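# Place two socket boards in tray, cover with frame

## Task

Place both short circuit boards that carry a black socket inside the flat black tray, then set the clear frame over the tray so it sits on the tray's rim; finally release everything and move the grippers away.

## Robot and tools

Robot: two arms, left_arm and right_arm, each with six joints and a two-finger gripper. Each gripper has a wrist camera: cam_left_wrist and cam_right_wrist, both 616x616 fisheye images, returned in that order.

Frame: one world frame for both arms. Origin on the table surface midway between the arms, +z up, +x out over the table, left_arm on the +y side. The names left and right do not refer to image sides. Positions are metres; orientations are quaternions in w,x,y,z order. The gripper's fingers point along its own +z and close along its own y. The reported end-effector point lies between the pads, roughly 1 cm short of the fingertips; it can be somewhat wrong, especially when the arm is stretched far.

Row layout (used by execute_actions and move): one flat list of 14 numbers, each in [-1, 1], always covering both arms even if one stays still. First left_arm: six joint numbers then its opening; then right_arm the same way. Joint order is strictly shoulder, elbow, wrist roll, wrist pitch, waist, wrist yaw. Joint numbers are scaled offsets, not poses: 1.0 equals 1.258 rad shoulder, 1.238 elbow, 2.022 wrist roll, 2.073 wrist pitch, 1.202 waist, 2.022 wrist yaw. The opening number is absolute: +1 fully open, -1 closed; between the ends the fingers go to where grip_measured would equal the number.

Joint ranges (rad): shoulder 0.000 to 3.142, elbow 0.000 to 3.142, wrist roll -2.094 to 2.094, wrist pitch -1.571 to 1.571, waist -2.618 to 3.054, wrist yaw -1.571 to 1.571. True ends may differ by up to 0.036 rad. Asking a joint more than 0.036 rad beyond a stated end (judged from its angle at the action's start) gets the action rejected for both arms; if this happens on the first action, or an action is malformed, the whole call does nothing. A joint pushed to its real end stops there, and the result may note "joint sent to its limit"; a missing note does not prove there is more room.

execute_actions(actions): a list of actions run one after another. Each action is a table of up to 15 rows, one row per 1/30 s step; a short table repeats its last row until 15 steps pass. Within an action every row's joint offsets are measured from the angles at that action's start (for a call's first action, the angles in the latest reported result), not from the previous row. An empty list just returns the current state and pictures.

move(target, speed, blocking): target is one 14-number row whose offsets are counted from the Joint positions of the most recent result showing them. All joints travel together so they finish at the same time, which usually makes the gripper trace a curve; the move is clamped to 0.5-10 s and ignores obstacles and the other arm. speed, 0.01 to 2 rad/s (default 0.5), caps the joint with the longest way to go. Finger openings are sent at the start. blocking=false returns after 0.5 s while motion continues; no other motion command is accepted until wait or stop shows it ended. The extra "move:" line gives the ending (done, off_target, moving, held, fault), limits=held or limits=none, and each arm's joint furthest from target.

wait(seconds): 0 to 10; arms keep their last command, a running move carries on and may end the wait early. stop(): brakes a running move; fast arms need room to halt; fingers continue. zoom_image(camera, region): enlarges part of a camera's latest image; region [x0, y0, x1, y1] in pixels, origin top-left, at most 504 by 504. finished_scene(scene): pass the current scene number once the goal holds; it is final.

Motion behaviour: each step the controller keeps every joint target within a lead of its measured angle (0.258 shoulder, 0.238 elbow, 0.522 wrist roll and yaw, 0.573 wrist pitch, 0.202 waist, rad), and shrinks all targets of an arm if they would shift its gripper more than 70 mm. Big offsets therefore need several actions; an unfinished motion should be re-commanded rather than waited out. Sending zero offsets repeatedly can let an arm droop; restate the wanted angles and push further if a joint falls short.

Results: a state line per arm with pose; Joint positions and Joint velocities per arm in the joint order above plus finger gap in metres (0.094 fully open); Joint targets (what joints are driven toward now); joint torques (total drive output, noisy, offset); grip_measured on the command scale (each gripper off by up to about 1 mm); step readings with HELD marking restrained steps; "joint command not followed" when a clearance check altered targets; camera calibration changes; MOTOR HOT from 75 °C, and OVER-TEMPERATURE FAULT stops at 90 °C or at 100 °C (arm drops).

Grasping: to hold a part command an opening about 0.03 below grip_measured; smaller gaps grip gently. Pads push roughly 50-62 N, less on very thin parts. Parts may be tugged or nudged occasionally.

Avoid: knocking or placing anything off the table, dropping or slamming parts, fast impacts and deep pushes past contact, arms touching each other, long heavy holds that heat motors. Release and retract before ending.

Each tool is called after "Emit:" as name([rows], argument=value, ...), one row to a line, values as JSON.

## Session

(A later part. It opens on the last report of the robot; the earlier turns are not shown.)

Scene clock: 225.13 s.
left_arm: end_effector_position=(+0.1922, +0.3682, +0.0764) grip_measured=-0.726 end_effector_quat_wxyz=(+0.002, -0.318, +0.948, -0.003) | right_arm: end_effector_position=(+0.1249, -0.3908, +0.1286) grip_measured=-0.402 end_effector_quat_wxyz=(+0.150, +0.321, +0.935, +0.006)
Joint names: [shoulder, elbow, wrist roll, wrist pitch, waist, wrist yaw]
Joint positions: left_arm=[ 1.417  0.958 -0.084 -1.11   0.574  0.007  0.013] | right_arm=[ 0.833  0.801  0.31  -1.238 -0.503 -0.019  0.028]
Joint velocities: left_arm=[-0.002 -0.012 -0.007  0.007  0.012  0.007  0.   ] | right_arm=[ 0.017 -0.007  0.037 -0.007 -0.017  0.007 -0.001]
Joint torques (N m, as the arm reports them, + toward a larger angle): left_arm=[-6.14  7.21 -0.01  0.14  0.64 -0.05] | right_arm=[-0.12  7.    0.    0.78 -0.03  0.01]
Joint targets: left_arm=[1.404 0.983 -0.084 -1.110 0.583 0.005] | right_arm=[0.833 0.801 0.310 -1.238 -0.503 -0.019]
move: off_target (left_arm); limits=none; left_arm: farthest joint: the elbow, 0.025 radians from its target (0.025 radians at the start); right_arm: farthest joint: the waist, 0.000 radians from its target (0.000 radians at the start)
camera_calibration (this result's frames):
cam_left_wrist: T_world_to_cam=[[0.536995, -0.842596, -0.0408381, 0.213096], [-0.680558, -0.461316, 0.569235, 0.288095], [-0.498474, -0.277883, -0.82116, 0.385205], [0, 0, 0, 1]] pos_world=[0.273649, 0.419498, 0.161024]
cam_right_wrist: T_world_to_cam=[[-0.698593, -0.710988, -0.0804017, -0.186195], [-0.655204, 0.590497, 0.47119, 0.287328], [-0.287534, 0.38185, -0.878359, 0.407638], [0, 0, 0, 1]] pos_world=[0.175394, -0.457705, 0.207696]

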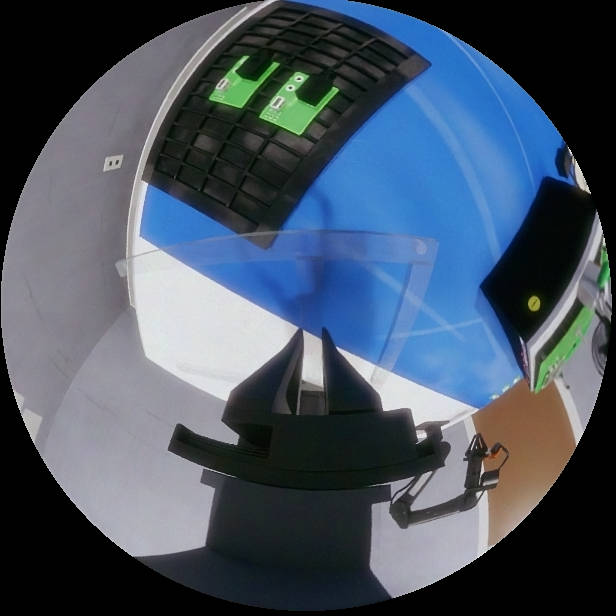

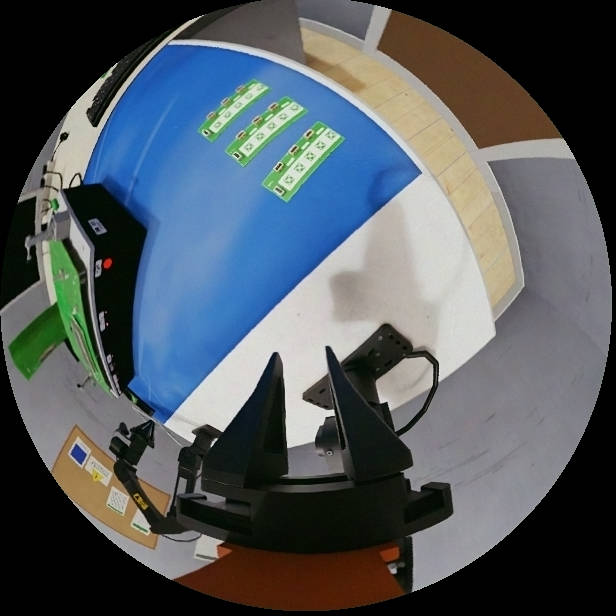

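Emit:
move(target=[0.724,0.934,-0.443,-0.11,0,0,-0.8,0,0,0,0,0,0,-0.4], speed=0.6)

Scene clock: 230.50 s.
left_arm: end_effector_position=(+0.3853, +0.4901, +0.0606) grip_measured=-0.724 end_effector_quat_wxyz=(-0.002, +0.694, -0.720, +0.004) | right_arm: end_effector_position=(+0.1249, -0.3908, +0.1286) grip_measured=-0.402 end_effector_quat_wxyz=(+0.150, +0.321, +0.935, +0.006)
Joint names: [shoulder, elbow, wrist roll, wrist pitch, waist, wrist yaw]
Joint positions: left_arm=[ 2.327  2.079 -0.971 -1.318  0.574  0.007  0.013] | right_arm=[ 0.833  0.801  0.31  -1.238 -0.503 -0.019  0.028]
Joint velocities: left_arm=[-0.007 -0.012  0.007 -0.037  0.007  0.007 -0.   ] | right_arm=[-0.012  0.002  0.022 -0.051  0.002  0.037 -0.001]
Joint torques (N m, as the arm reports them, + toward a larger angle): left_arm=[-13.78   8.14  -0.08  -0.08  -0.03  -0.03] | right_arm=[-0.12  7.    0.01  0.78 -0.01  0.02]
Joint targets: left_arm=[2.328 2.115 -0.979 -1.338 0.574 0.007] | right_arm=[0.833 0.801 0.310 -1.238 -0.503 -0.019]
move: off_target (left_arm); limits=none; left_arm: farthest joint: the elbow, 0.035 radians from its target (1.156 radians at the start); right_arm: farthest joint: the waist, 0.000 radians from its target (0.000 radians at the start)
camera_calibration (this result's frames):
cam_left_wrist: T_world_to_cam=[[0.992518, -0.115557, -0.039419, -0.320438], [-0.0723025, -0.816434, 0.572894, 0.424252], [-0.0983849, -0.565758, -0.818681, 0.489091], [0, 0, 0, 1]] pos_world=[0.396834, 0.586052, 0.144726]
cam_right_wrist: T_world_to_cam=[[-0.698593, -0.710988, -0.0804017, -0.186195], [-0.655204, 0.590497, 0.47119, 0.287328], [-0.287534, 0.38185, -0.878359, 0.407638], [0, 0, 0, 1]] pos_world=[0.175394, -0.457705, 0.207696]

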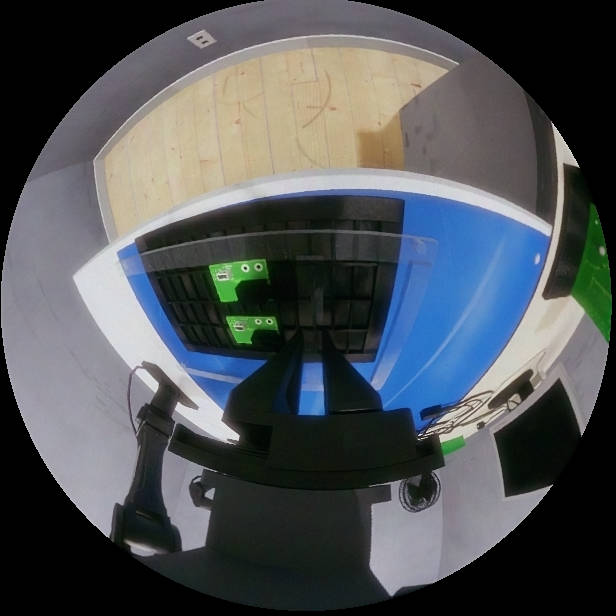

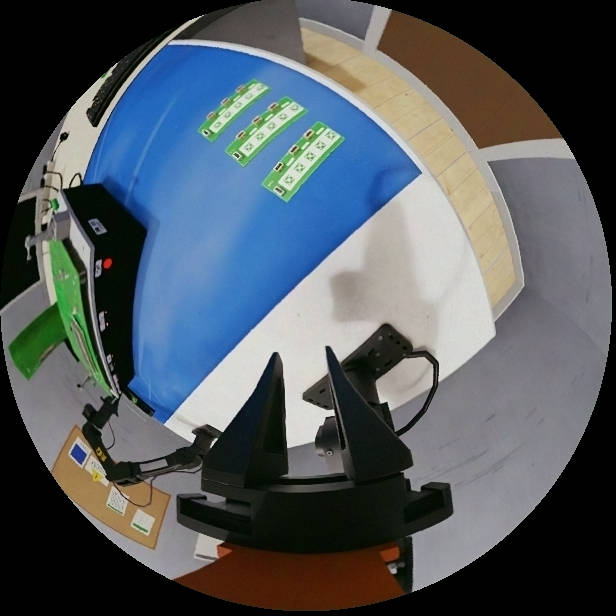

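Emit:
move(target=[0.033,0.03,0.017,0.02,0.03,0,-0.8,0,0,0,0,0,0,-0.4], speed=0.12)

Emit:
zoom_image(camera="cam_left_wrist", region=[90,170,470,420])

Scene clock: 240.97 s.
left_arm: end_effector_position=(+0.3818, +0.5032, +0.0434) grip_measured=-0.724 end_effector_quat_wxyz=(+0.004, +0.695, -0.719, +0.003) | right_arm: end_effector_position=(+0.1249, -0.3908, +0.1286) grip_measured=-0.402 end_effector_quat_wxyz=(+0.150, +0.321, +0.935, +0.006)
Joint names: [shoulder, elbow, wrist roll, wrist pitch, waist, wrist yaw]
Joint positions: left_arm=[ 2.366  2.079 -0.944 -1.291  0.603  0.008  0.013] | right_arm=[ 0.833  0.801  0.31  -1.238 -0.503 -0.019  0.028]
Joint velocities: left_arm=[-0.012  0.002 -0.007 -0.022 -0.002 -0.095 -0.001] | right_arm=[-0.002  0.007  0.007  0.081  0.002  0.051 -0.001]
Joint torques (N m, as the arm reports them, + toward a larger angle): left_arm=[-13.85   8.08   0.02   0.28   0.5   -0.01] | right_arm=[-0.1   6.99  0.01  0.75  0.03  0.02]
Joint targets: left_arm=[2.368 2.117 -0.937 -1.277 0.610 0.007] | right_arm=[0.833 0.801 0.310 -1.238 -0.503 -0.019]
move: off_target (left_arm); limits=none; left_arm: farthest joint: the elbow, 0.037 radians from its target (0.037 radians at the start); right_arm: farthest joint: the waist, 0.000 radians from its target (0.000 radians at the start)
camera_calibration (this result's frames):
cam_left_wrist: T_world_to_cam=[[0.992298, -0.11436, -0.0476064, -0.316304], [-0.0658171, -0.812324, 0.579481, 0.439674], [-0.104941, -0.571884, -0.813594, 0.487458], [0, 0, 0, 1]] pos_world=[0.39396, 0.599755, 0.126753]
cam_right_wrist: T_world_to_cam=[[-0.698593, -0.710988, -0.0804017, -0.186195], [-0.655204, 0.590497, 0.47119, 0.287328], [-0.287534, 0.38185, -0.878359, 0.407638], [0, 0, 0, 1]] pos_world=[0.175394, -0.457705, 0.207696]

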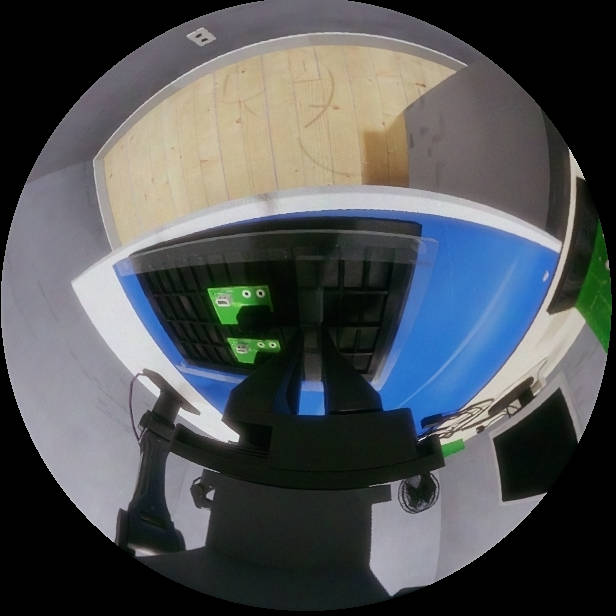

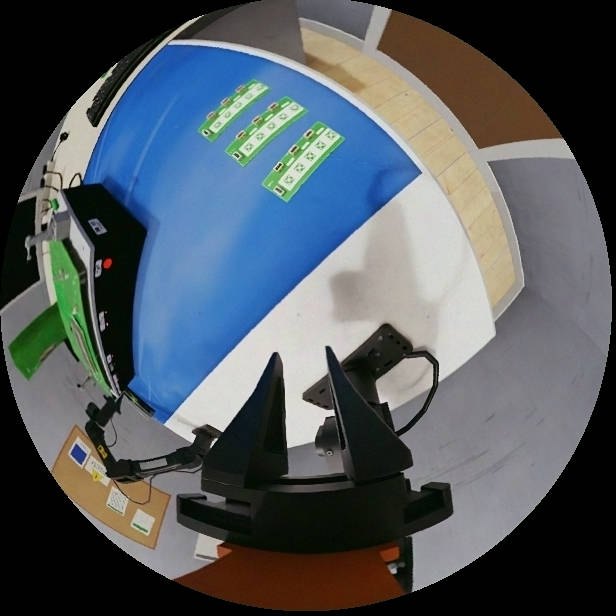

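Region (90, 170, 470, 420) of cam_left_wrist's 616x616 image, scaled by 1.326, with more detail than that image has; it fills the top 332 rows of this view, and the rest is white.

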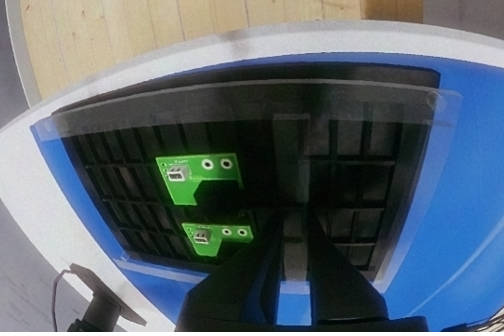

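Emit:
zoom_image(camera="cam_left_wrist", region=[95,220,235,400])

Emit:
zoom_image(camera="cam_left_wrist", region=[340,205,460,405])

Region (95, 220, 235, 400) of cam_left_wrist's 616x616 image, scaled by 2.800, with more detail than that image has.

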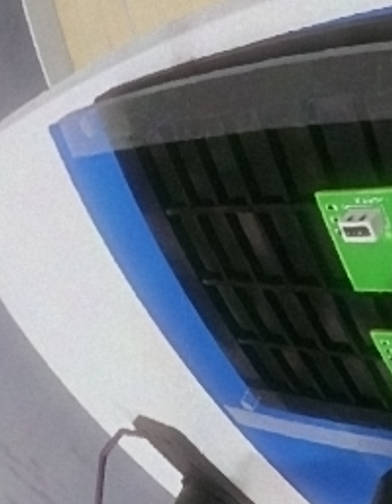

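Region (340, 205, 460, 405) of cam_left_wrist's 616x616 image, scaled by 2.520, with more detail than that image has; it fills the left 302 columns of this view, and the rest is white.

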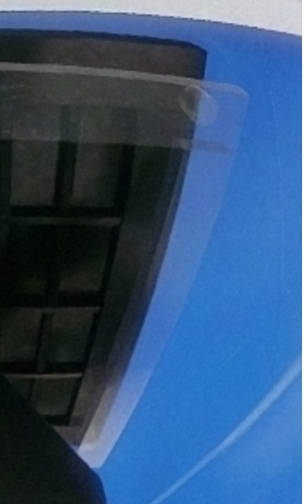

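Emit:
move(target=[0,-0.028,-0.02,0.007,0.008,0,-0.8,0,0,0,0,0,0,-0.4], speed=0.08)

Emit:
zoom_image(camera="cam_left_wrist", region=[95,220,235,400])

Emit:
zoom_image(camera="cam_left_wrist", region=[340,205,460,405])

Scene clock: 259.73 s.
left_arm: end_effector_position=(+0.3808, +0.5021, +0.0405) grip_measured=-0.724 end_effector_quat_wxyz=(+0.007, +0.704, -0.710, +0.004) | right_arm: end_effector_position=(+0.1249, -0.3908, +0.1286) grip_measured=-0.402 end_effector_quat_wxyz=(+0.150, +0.321, +0.935, +0.006)
Joint names: [shoulder, elbow, wrist roll, wrist pitch, waist, wrist yaw]
Joint positions: left_arm=[ 2.366  2.068 -0.971 -1.285  0.603  0.011  0.013] | right_arm=[ 0.833  0.801  0.31  -1.238 -0.503 -0.019  0.028]
Joint velocities: left_arm=[-0.017 -0.002 -0.037 -0.037 -0.002 -0.037 -0.001] | right_arm=[-0.002  0.012  0.051 -0.022 -0.002 -0.007  0.   ]
Joint torques (N m, as the arm reports them, + toward a larger angle): left_arm=[-14.05   4.14  -0.12   0.2    0.66  -0.05] | right_arm=[-0.06  7.   -0.01  0.77 -0.02  0.  ]
Joint targets: left_arm=[2.366 2.045 -0.985 -1.277 0.612 0.008] | right_arm=[0.833 0.801 0.310 -1.238 -0.503 -0.019]
move: off_target (left_arm); limits=none; left_arm: farthest joint: the elbow, 0.024 radians from its target (0.035 radians at the start); right_arm: farthest joint: the waist, 0.000 radians from its target (0.000 radians at the start)
camera_calibration (this result's frames):
cam_left_wrist: T_world_to_cam=[[0.994831, -0.0880443, -0.0505987, -0.329637], [-0.0420903, -0.810966, 0.583577, 0.430442], [-0.0924144, -0.578431, -0.81048, 0.482748], [0, 0, 0, 1]] pos_world=[0.390664, 0.599288, 0.123382]
cam_right_wrist: T_world_to_cam=[[-0.698593, -0.710988, -0.0804017, -0.186195], [-0.655204, 0.590497, 0.47119, 0.287328], [-0.287534, 0.38185, -0.878359, 0.407638], [0, 0, 0, 1]] pos_world=[0.175394, -0.457705, 0.207696]

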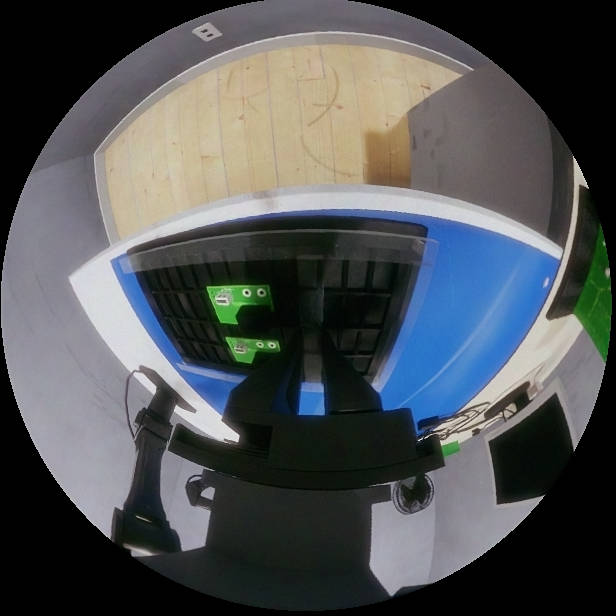

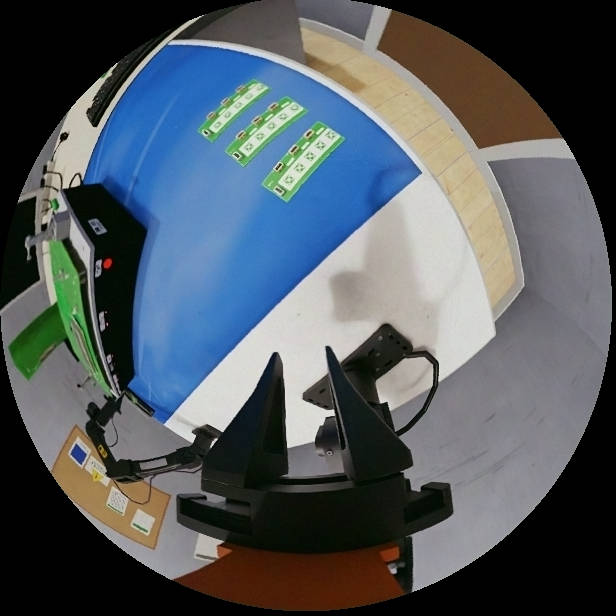

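Region (95, 220, 235, 400) of cam_left_wrist's 616x616 image, scaled by 2.800, with more detail than that image has.

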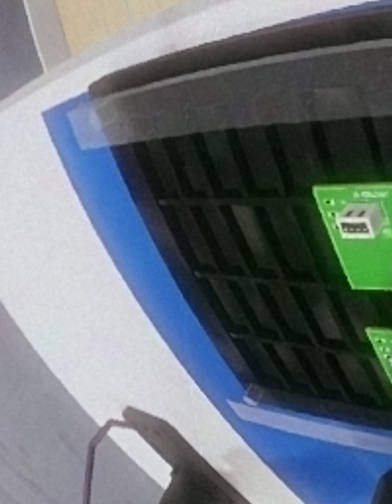

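Region (340, 205, 460, 405) of cam_left_wrist's 616x616 image, scaled by 2.520, with more detail than that image has; it fills the left 302 columns of this view, and the rest is white.

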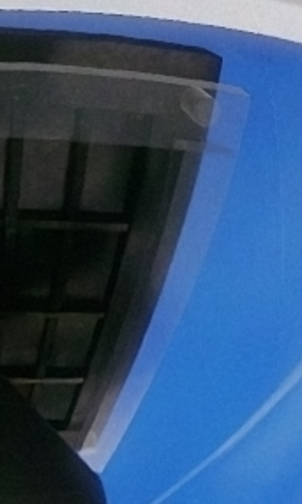

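Emit:
move(target=[0.012,-0.022,0,0.008,0.008,0,-0.8,0,0,0,0,0,0,-0.4], speed=0.06)

Emit:
execute_actions([
  [[0,0,0,0,0,0,-0.45,0,0,0,0,0,0,-0.4]],
])

Emit:
move(target=[-0.12,0,0,-0.06,0,0,-0.45,0,0,0,0,0,0,-0.4], speed=0.25)

Emit:
zoom_image(camera="cam_left_wrist", region=[120,150,450,400])

Scene clock: 271.60 s.
left_arm: end_effector_position=(+0.3808, +0.5020, +0.0405) grip_measured=-0.724 end_effector_quat_wxyz=(+0.007, +0.704, -0.710, +0.004) | right_arm: end_effector_position=(+0.1249, -0.3908, +0.1286) grip_measured=-0.402 end_effector_quat_wxyz=(+0.150, +0.321, +0.935, +0.006)
Joint names: [shoulder, elbow, wrist roll, wrist pitch, waist, wrist yaw]
Joint positions: left_arm=[ 2.366  2.068 -0.971 -1.285  0.603  0.011  0.013] | right_arm=[ 0.833  0.801  0.31  -1.238 -0.503 -0.019  0.028]
Joint velocities: left_arm=[-0.002 -0.002 -0.007 -0.051  0.002  0.007 -0.   ] | right_arm=[-0.017  0.002  0.007 -0.037 -0.007  0.007  0.   ]
Joint torques (N m, as the arm reports them, + toward a larger angle): left_arm=[-12.69   3.9   -0.01   0.31   0.7   -0.03] | right_arm=[-0.1   6.98  0.01  0.76  0.    0.02]
Joint targets: left_arm=[2.381 2.041 -0.971 -1.268 0.612 0.011] | right_arm=[0.833 0.801 0.310 -1.238 -0.503 -0.019]
move: off_target (left_arm); limits=none; left_arm: farthest joint: the elbow, 0.027 radians from its target (0.027 radians at the start); right_arm: farthest joint: the waist, 0.000 radians from its target (0.000 radians at the start)
camera_calibration (this result's frames):
cam_left_wrist: T_world_to_cam=[[0.994842, -0.0880558, -0.0503591, -0.329688], [-0.0422108, -0.810782, 0.583825, 0.430341], [-0.0922393, -0.578688, -0.810316, 0.482775], [0, 0, 0, 1]] pos_world=[0.390684, 0.599257, 0.123354]
cam_right_wrist: T_world_to_cam=[[-0.698593, -0.710988, -0.0804017, -0.186195], [-0.655204, 0.590497, 0.47119, 0.287328], [-0.287534, 0.38185, -0.878359, 0.407638], [0, 0, 0, 1]] pos_world=[0.175394, -0.457705, 0.207696]

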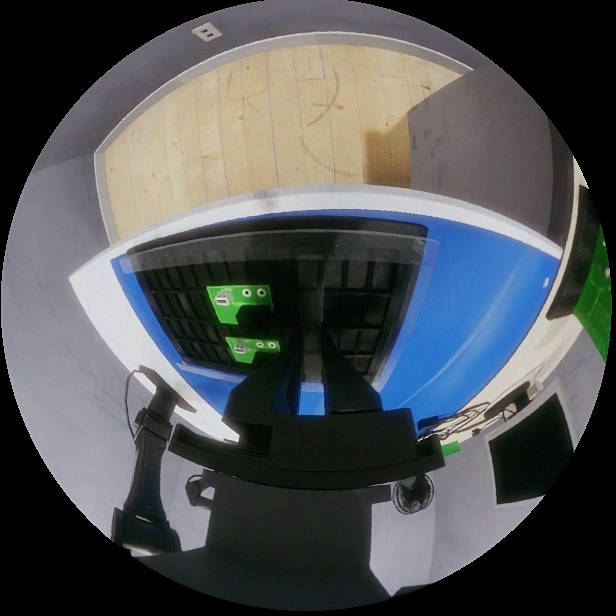

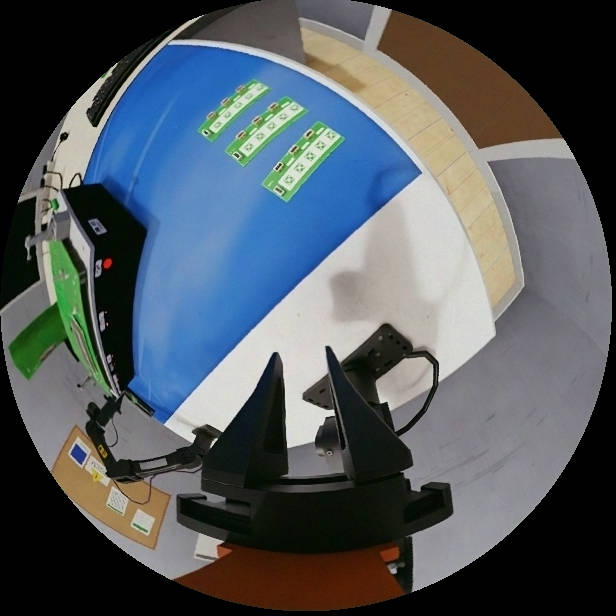

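Scene clock: 272.10 s.
left_arm: end_effector_position=(+0.3808, +0.5019, +0.0405) grip_measured=-0.452 end_effector_quat_wxyz=(+0.007, +0.704, -0.710, +0.004) | right_arm: end_effector_position=(+0.1249, -0.3908, +0.1286) grip_measured=-0.402 end_effector_quat_wxyz=(+0.150, +0.321, +0.935, +0.006)
Joint names: [shoulder, elbow, wrist roll, wrist pitch, waist, wrist yaw]
Joint positions: left_arm=[ 2.366  2.068 -0.971 -1.285  0.603  0.011  0.026] | right_arm=[ 0.833  0.801  0.31  -1.238 -0.503 -0.019  0.028]
Joint velocities: left_arm=[-0.007 -0.012 -0.007 -0.007 -0.012  0.007  0.001] | right_arm=[ 0.002 -0.007 -0.007 -0.037 -0.012 -0.037  0.   ]
Joint torques (N m, as the arm reports them, + toward a larger angle): left_arm=[-14.01   5.75  -0.02   0.13  -0.11  -0.04] | right_arm=[-0.13  6.98 -0.02  0.76  0.03  0.01]
Joint targets: left_arm=[2.366 2.068 -0.971 -1.285 0.603 0.011] | right_arm=[0.833 0.801 0.310 -1.238 -0.503 -0.019]
Step readings (joint positions):
0: left_arm=[2.366 2.068 -0.971 -1.285 0.603 0.011] | right_arm=[0.833 0.801 0.310 -1.238 -0.503 -0.019]
1: left_arm=[2.366 2.068 -0.971 -1.285 0.603 0.011] | right_arm=[0.833 0.801 0.310 -1.238 -0.503 -0.019]
2: left_arm=[2.366 2.068 -0.971 -1.285 0.603 0.011] | right_arm=[0.833 0.801 0.310 -1.238 -0.503 -0.019]
4: left_arm=[2.366 2.068 -0.971 -1.285 0.603 0.011] | right_arm=[0.833 0.801 0.310 -1.238 -0.503 -0.019]
8: left_arm=[2.366 2.068 -0.971 -1.285 0.603 0.011] | right_arm=[0.833 0.801 0.310 -1.238 -0.503 -0.019]
15: Joint positions above
camera_calibration (this result's frames):
cam_left_wrist: T_world_to_cam=[[0.994853, -0.0880671, -0.0501195, -0.329739], [-0.0423314, -0.810597, 0.584072, 0.430239], [-0.0920643, -0.578945, -0.810153, 0.482802], [0, 0, 0, 1]] pos_world=[0.390703, 0.599227, 0.123326]
cam_right_wrist: T_world_to_cam=[[-0.698593, -0.710988, -0.0804017, -0.186195], [-0.655204, 0.590497, 0.47119, 0.287328], [-0.287534, 0.38185, -0.878359, 0.407638], [0, 0, 0, 1]] pos_world=[0.175394, -0.457705, 0.207696]

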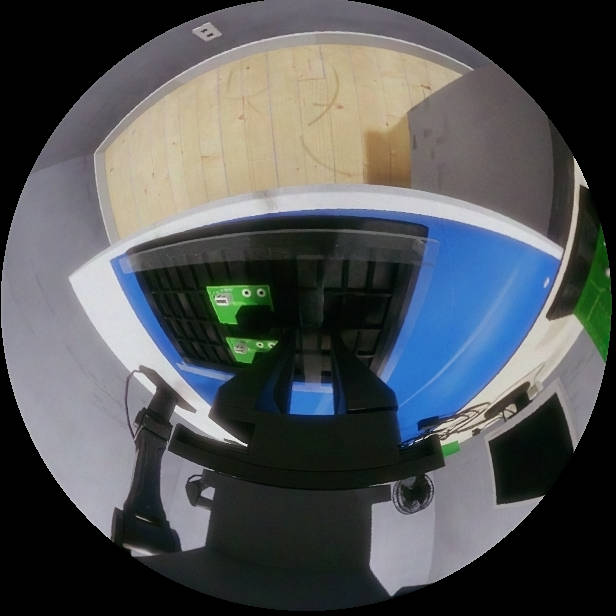

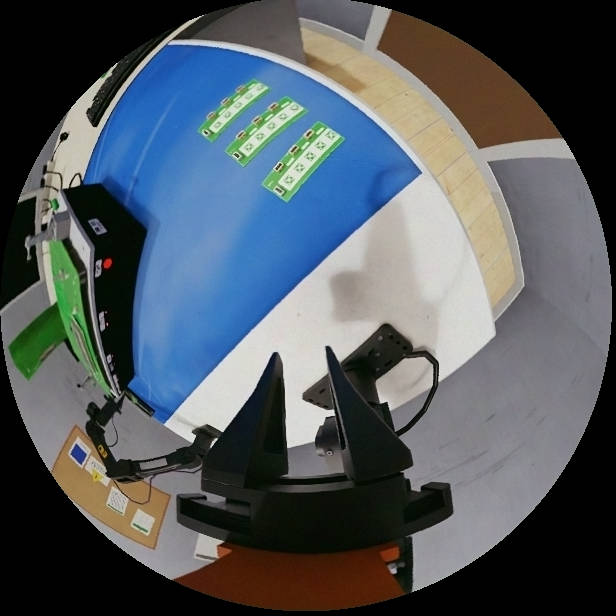

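Scene clock: 273.30 s.
left_arm: end_effector_position=(+0.3643, +0.4909, +0.0973) grip_measured=-0.452 end_effector_quat_wxyz=(-0.006, +0.704, -0.710, +0.007) | right_arm: end_effector_position=(+0.1249, -0.3908, +0.1286) grip_measured=-0.402 end_effector_quat_wxyz=(+0.150, +0.321, +0.935, +0.006)
Joint names: [shoulder, elbow, wrist roll, wrist pitch, waist, wrist yaw]
Joint positions: left_arm=[ 2.233  2.068 -0.971 -1.391  0.603  0.011  0.026] | right_arm=[ 0.833  0.801  0.31  -1.238 -0.503 -0.019  0.028]
Joint velocities: left_arm=[-0.012 -0.002  0.022 -0.066  0.007 -0.007 -0.001] | right_arm=[ 0.002  0.012  0.007 -0.022  0.012  0.022 -0.001]
Joint torques (N m, as the arm reports them, + toward a larger angle): left_arm=[-14.68   5.69  -0.01  -0.03  -0.03  -0.03] | right_arm=[-0.18  7.02  0.01  0.75  0.01  0.02]
Joint targets: left_arm=[2.215 2.068 -0.971 -1.409 0.603 0.011] | right_arm=[0.833 0.801 0.310 -1.238 -0.503 -0.019]
move: done; limits=none; left_arm: farthest joint: the shoulder, 0.018 radians from its target (0.151 radians at the start); right_arm: farthest joint: the waist, 0.000 radians from its target (0.000 radians at the start)
camera_calibration (this result's frames):
cam_left_wrist: T_world_to_cam=[[0.995724, -0.0874813, -0.0296653, -0.314056], [-0.0549488, -0.819079, 0.571044, 0.397417], [-0.0742539, -0.566972, -0.820384, 0.509496], [0, 0, 0, 1]] pos_world=[0.372383, 0.586912, 0.181724]
cam_right_wrist: T_world_to_cam=[[-0.698593, -0.710988, -0.0804017, -0.186195], [-0.655204, 0.590497, 0.47119, 0.287328], [-0.287534, 0.38185, -0.878359, 0.407638], [0, 0, 0, 1]] pos_world=[0.175394, -0.457705, 0.207696]

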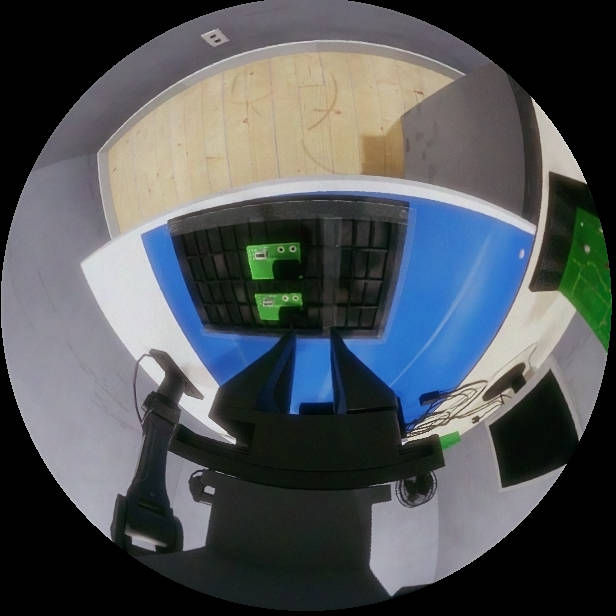

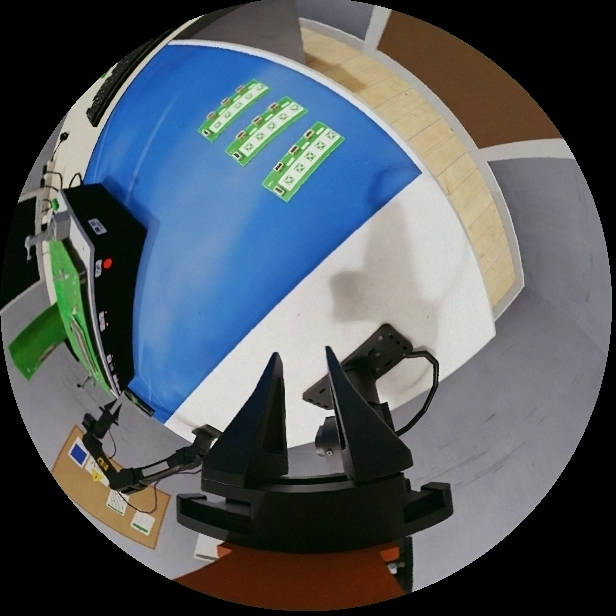

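Region (120, 150, 450, 400) of cam_left_wrist's 616x616 image, scaled by 1.527, with more detail than that image has; it fills the top 382 rows of this view, and the rest is white.

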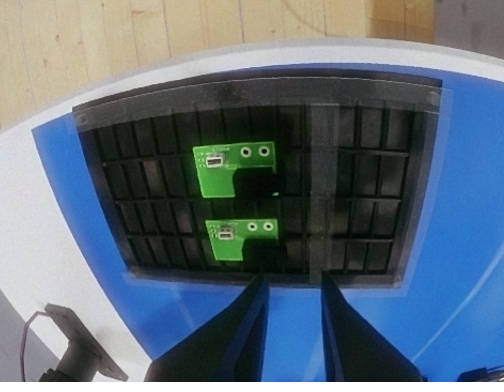

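Looks seated. Retreat with a different view.

Emit:
move(target=[-0.7,-0.72,0.6,0.04,-0.2,0,-0.45,0,0,0,0,0,0,-0.4], speed=1.0)

Emit:
zoom_image(camera="cam_left_wrist", region=[90,30,370,290])

Scene clock: 278.30 s.
left_arm: end_effector_position=(+0.2218, +0.3305, +0.1440) grip_measured=-0.452 end_effector_quat_wxyz=(+0.032, -0.064, +0.997, +0.004) | right_arm: end_effector_position=(+0.1249, -0.3908, +0.1286) grip_measured=-0.402 end_effector_quat_wxyz=(+0.150, +0.321, +0.935, +0.006)
Joint names: [shoulder, elbow, wrist roll, wrist pitch, waist, wrist yaw]
Joint positions: left_arm=[ 1.374  1.191  0.234 -1.324  0.373  0.011  0.026] | right_arm=[ 0.833  0.801  0.31  -1.238 -0.503 -0.019  0.028]
Joint velocities: left_arm=[ 0.002 -0.007 -0.081  0.11  -0.017  0.007 -0.   ] | right_arm=[-0.017 -0.007  0.007  0.066  0.007  0.066  0.   ]
Joint torques (N m, as the arm reports them, + toward a larger angle): left_arm=[-6.79  4.85  0.04  0.49 -0.86 -0.03] | right_arm=[-0.12  7.03  0.    0.76  0.02  0.  ]
Joint targets: left_arm=[1.352 1.177 0.242 -1.308 0.362 0.011] | right_arm=[0.833 0.801 0.310 -1.238 -0.503 -0.019]
move: off_target (left_arm); limits=none; left_arm: farthest joint: the shoulder, 0.022 radians from its target (0.881 radians at the start); right_arm: farthest joint: the waist, 0.000 radians from its target (0.000 radians at the start)
camera_calibration (this result's frames):
cam_left_wrist: T_world_to_cam=[[0.0517986, -0.997039, -0.05684, 0.329104], [-0.853043, -0.0737684, 0.516601, 0.170139], [-0.519264, 0.0217278, -0.854338, 0.355331], [0, 0, 0, 1]] pos_world=[0.312599, 0.332959, 0.234385]
cam_right_wrist: T_world_to_cam=[[-0.698593, -0.710988, -0.0804017, -0.186195], [-0.655204, 0.590497, 0.47119, 0.287328], [-0.287534, 0.38185, -0.878359, 0.407638], [0, 0, 0, 1]] pos_world=[0.175394, -0.457705, 0.207696]

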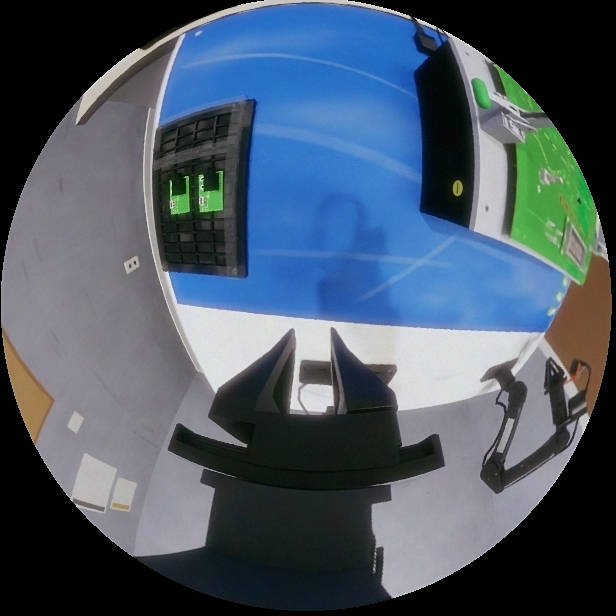

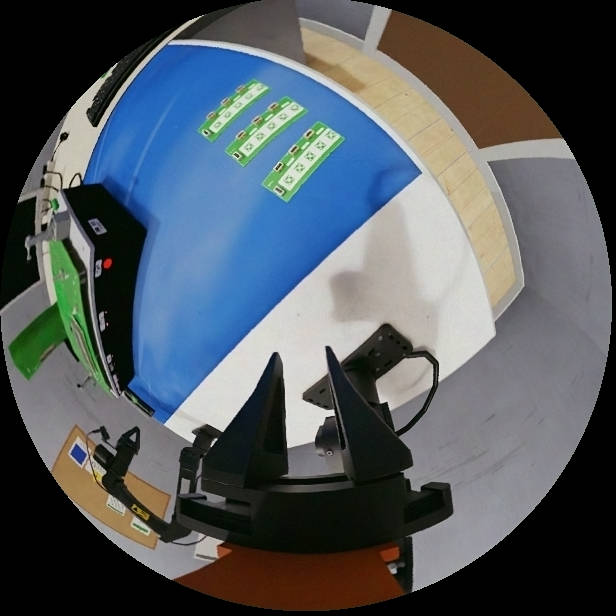

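Region (90, 30, 370, 290) of cam_left_wrist's 616x616 image, scaled by 1.800, with more detail than that image has; it fills the top 468 rows of this view, and the rest is white.

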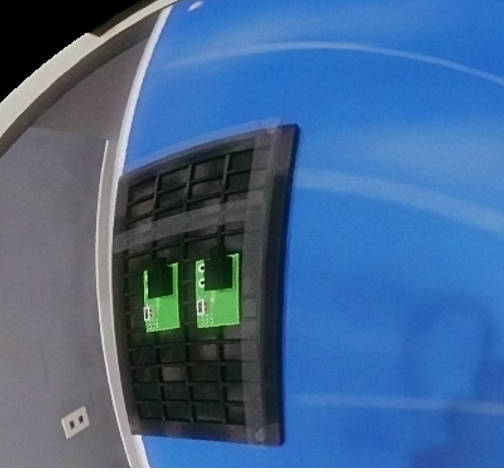

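Emit:
finished_scene(scene=2)

The scene is finished: the task was done.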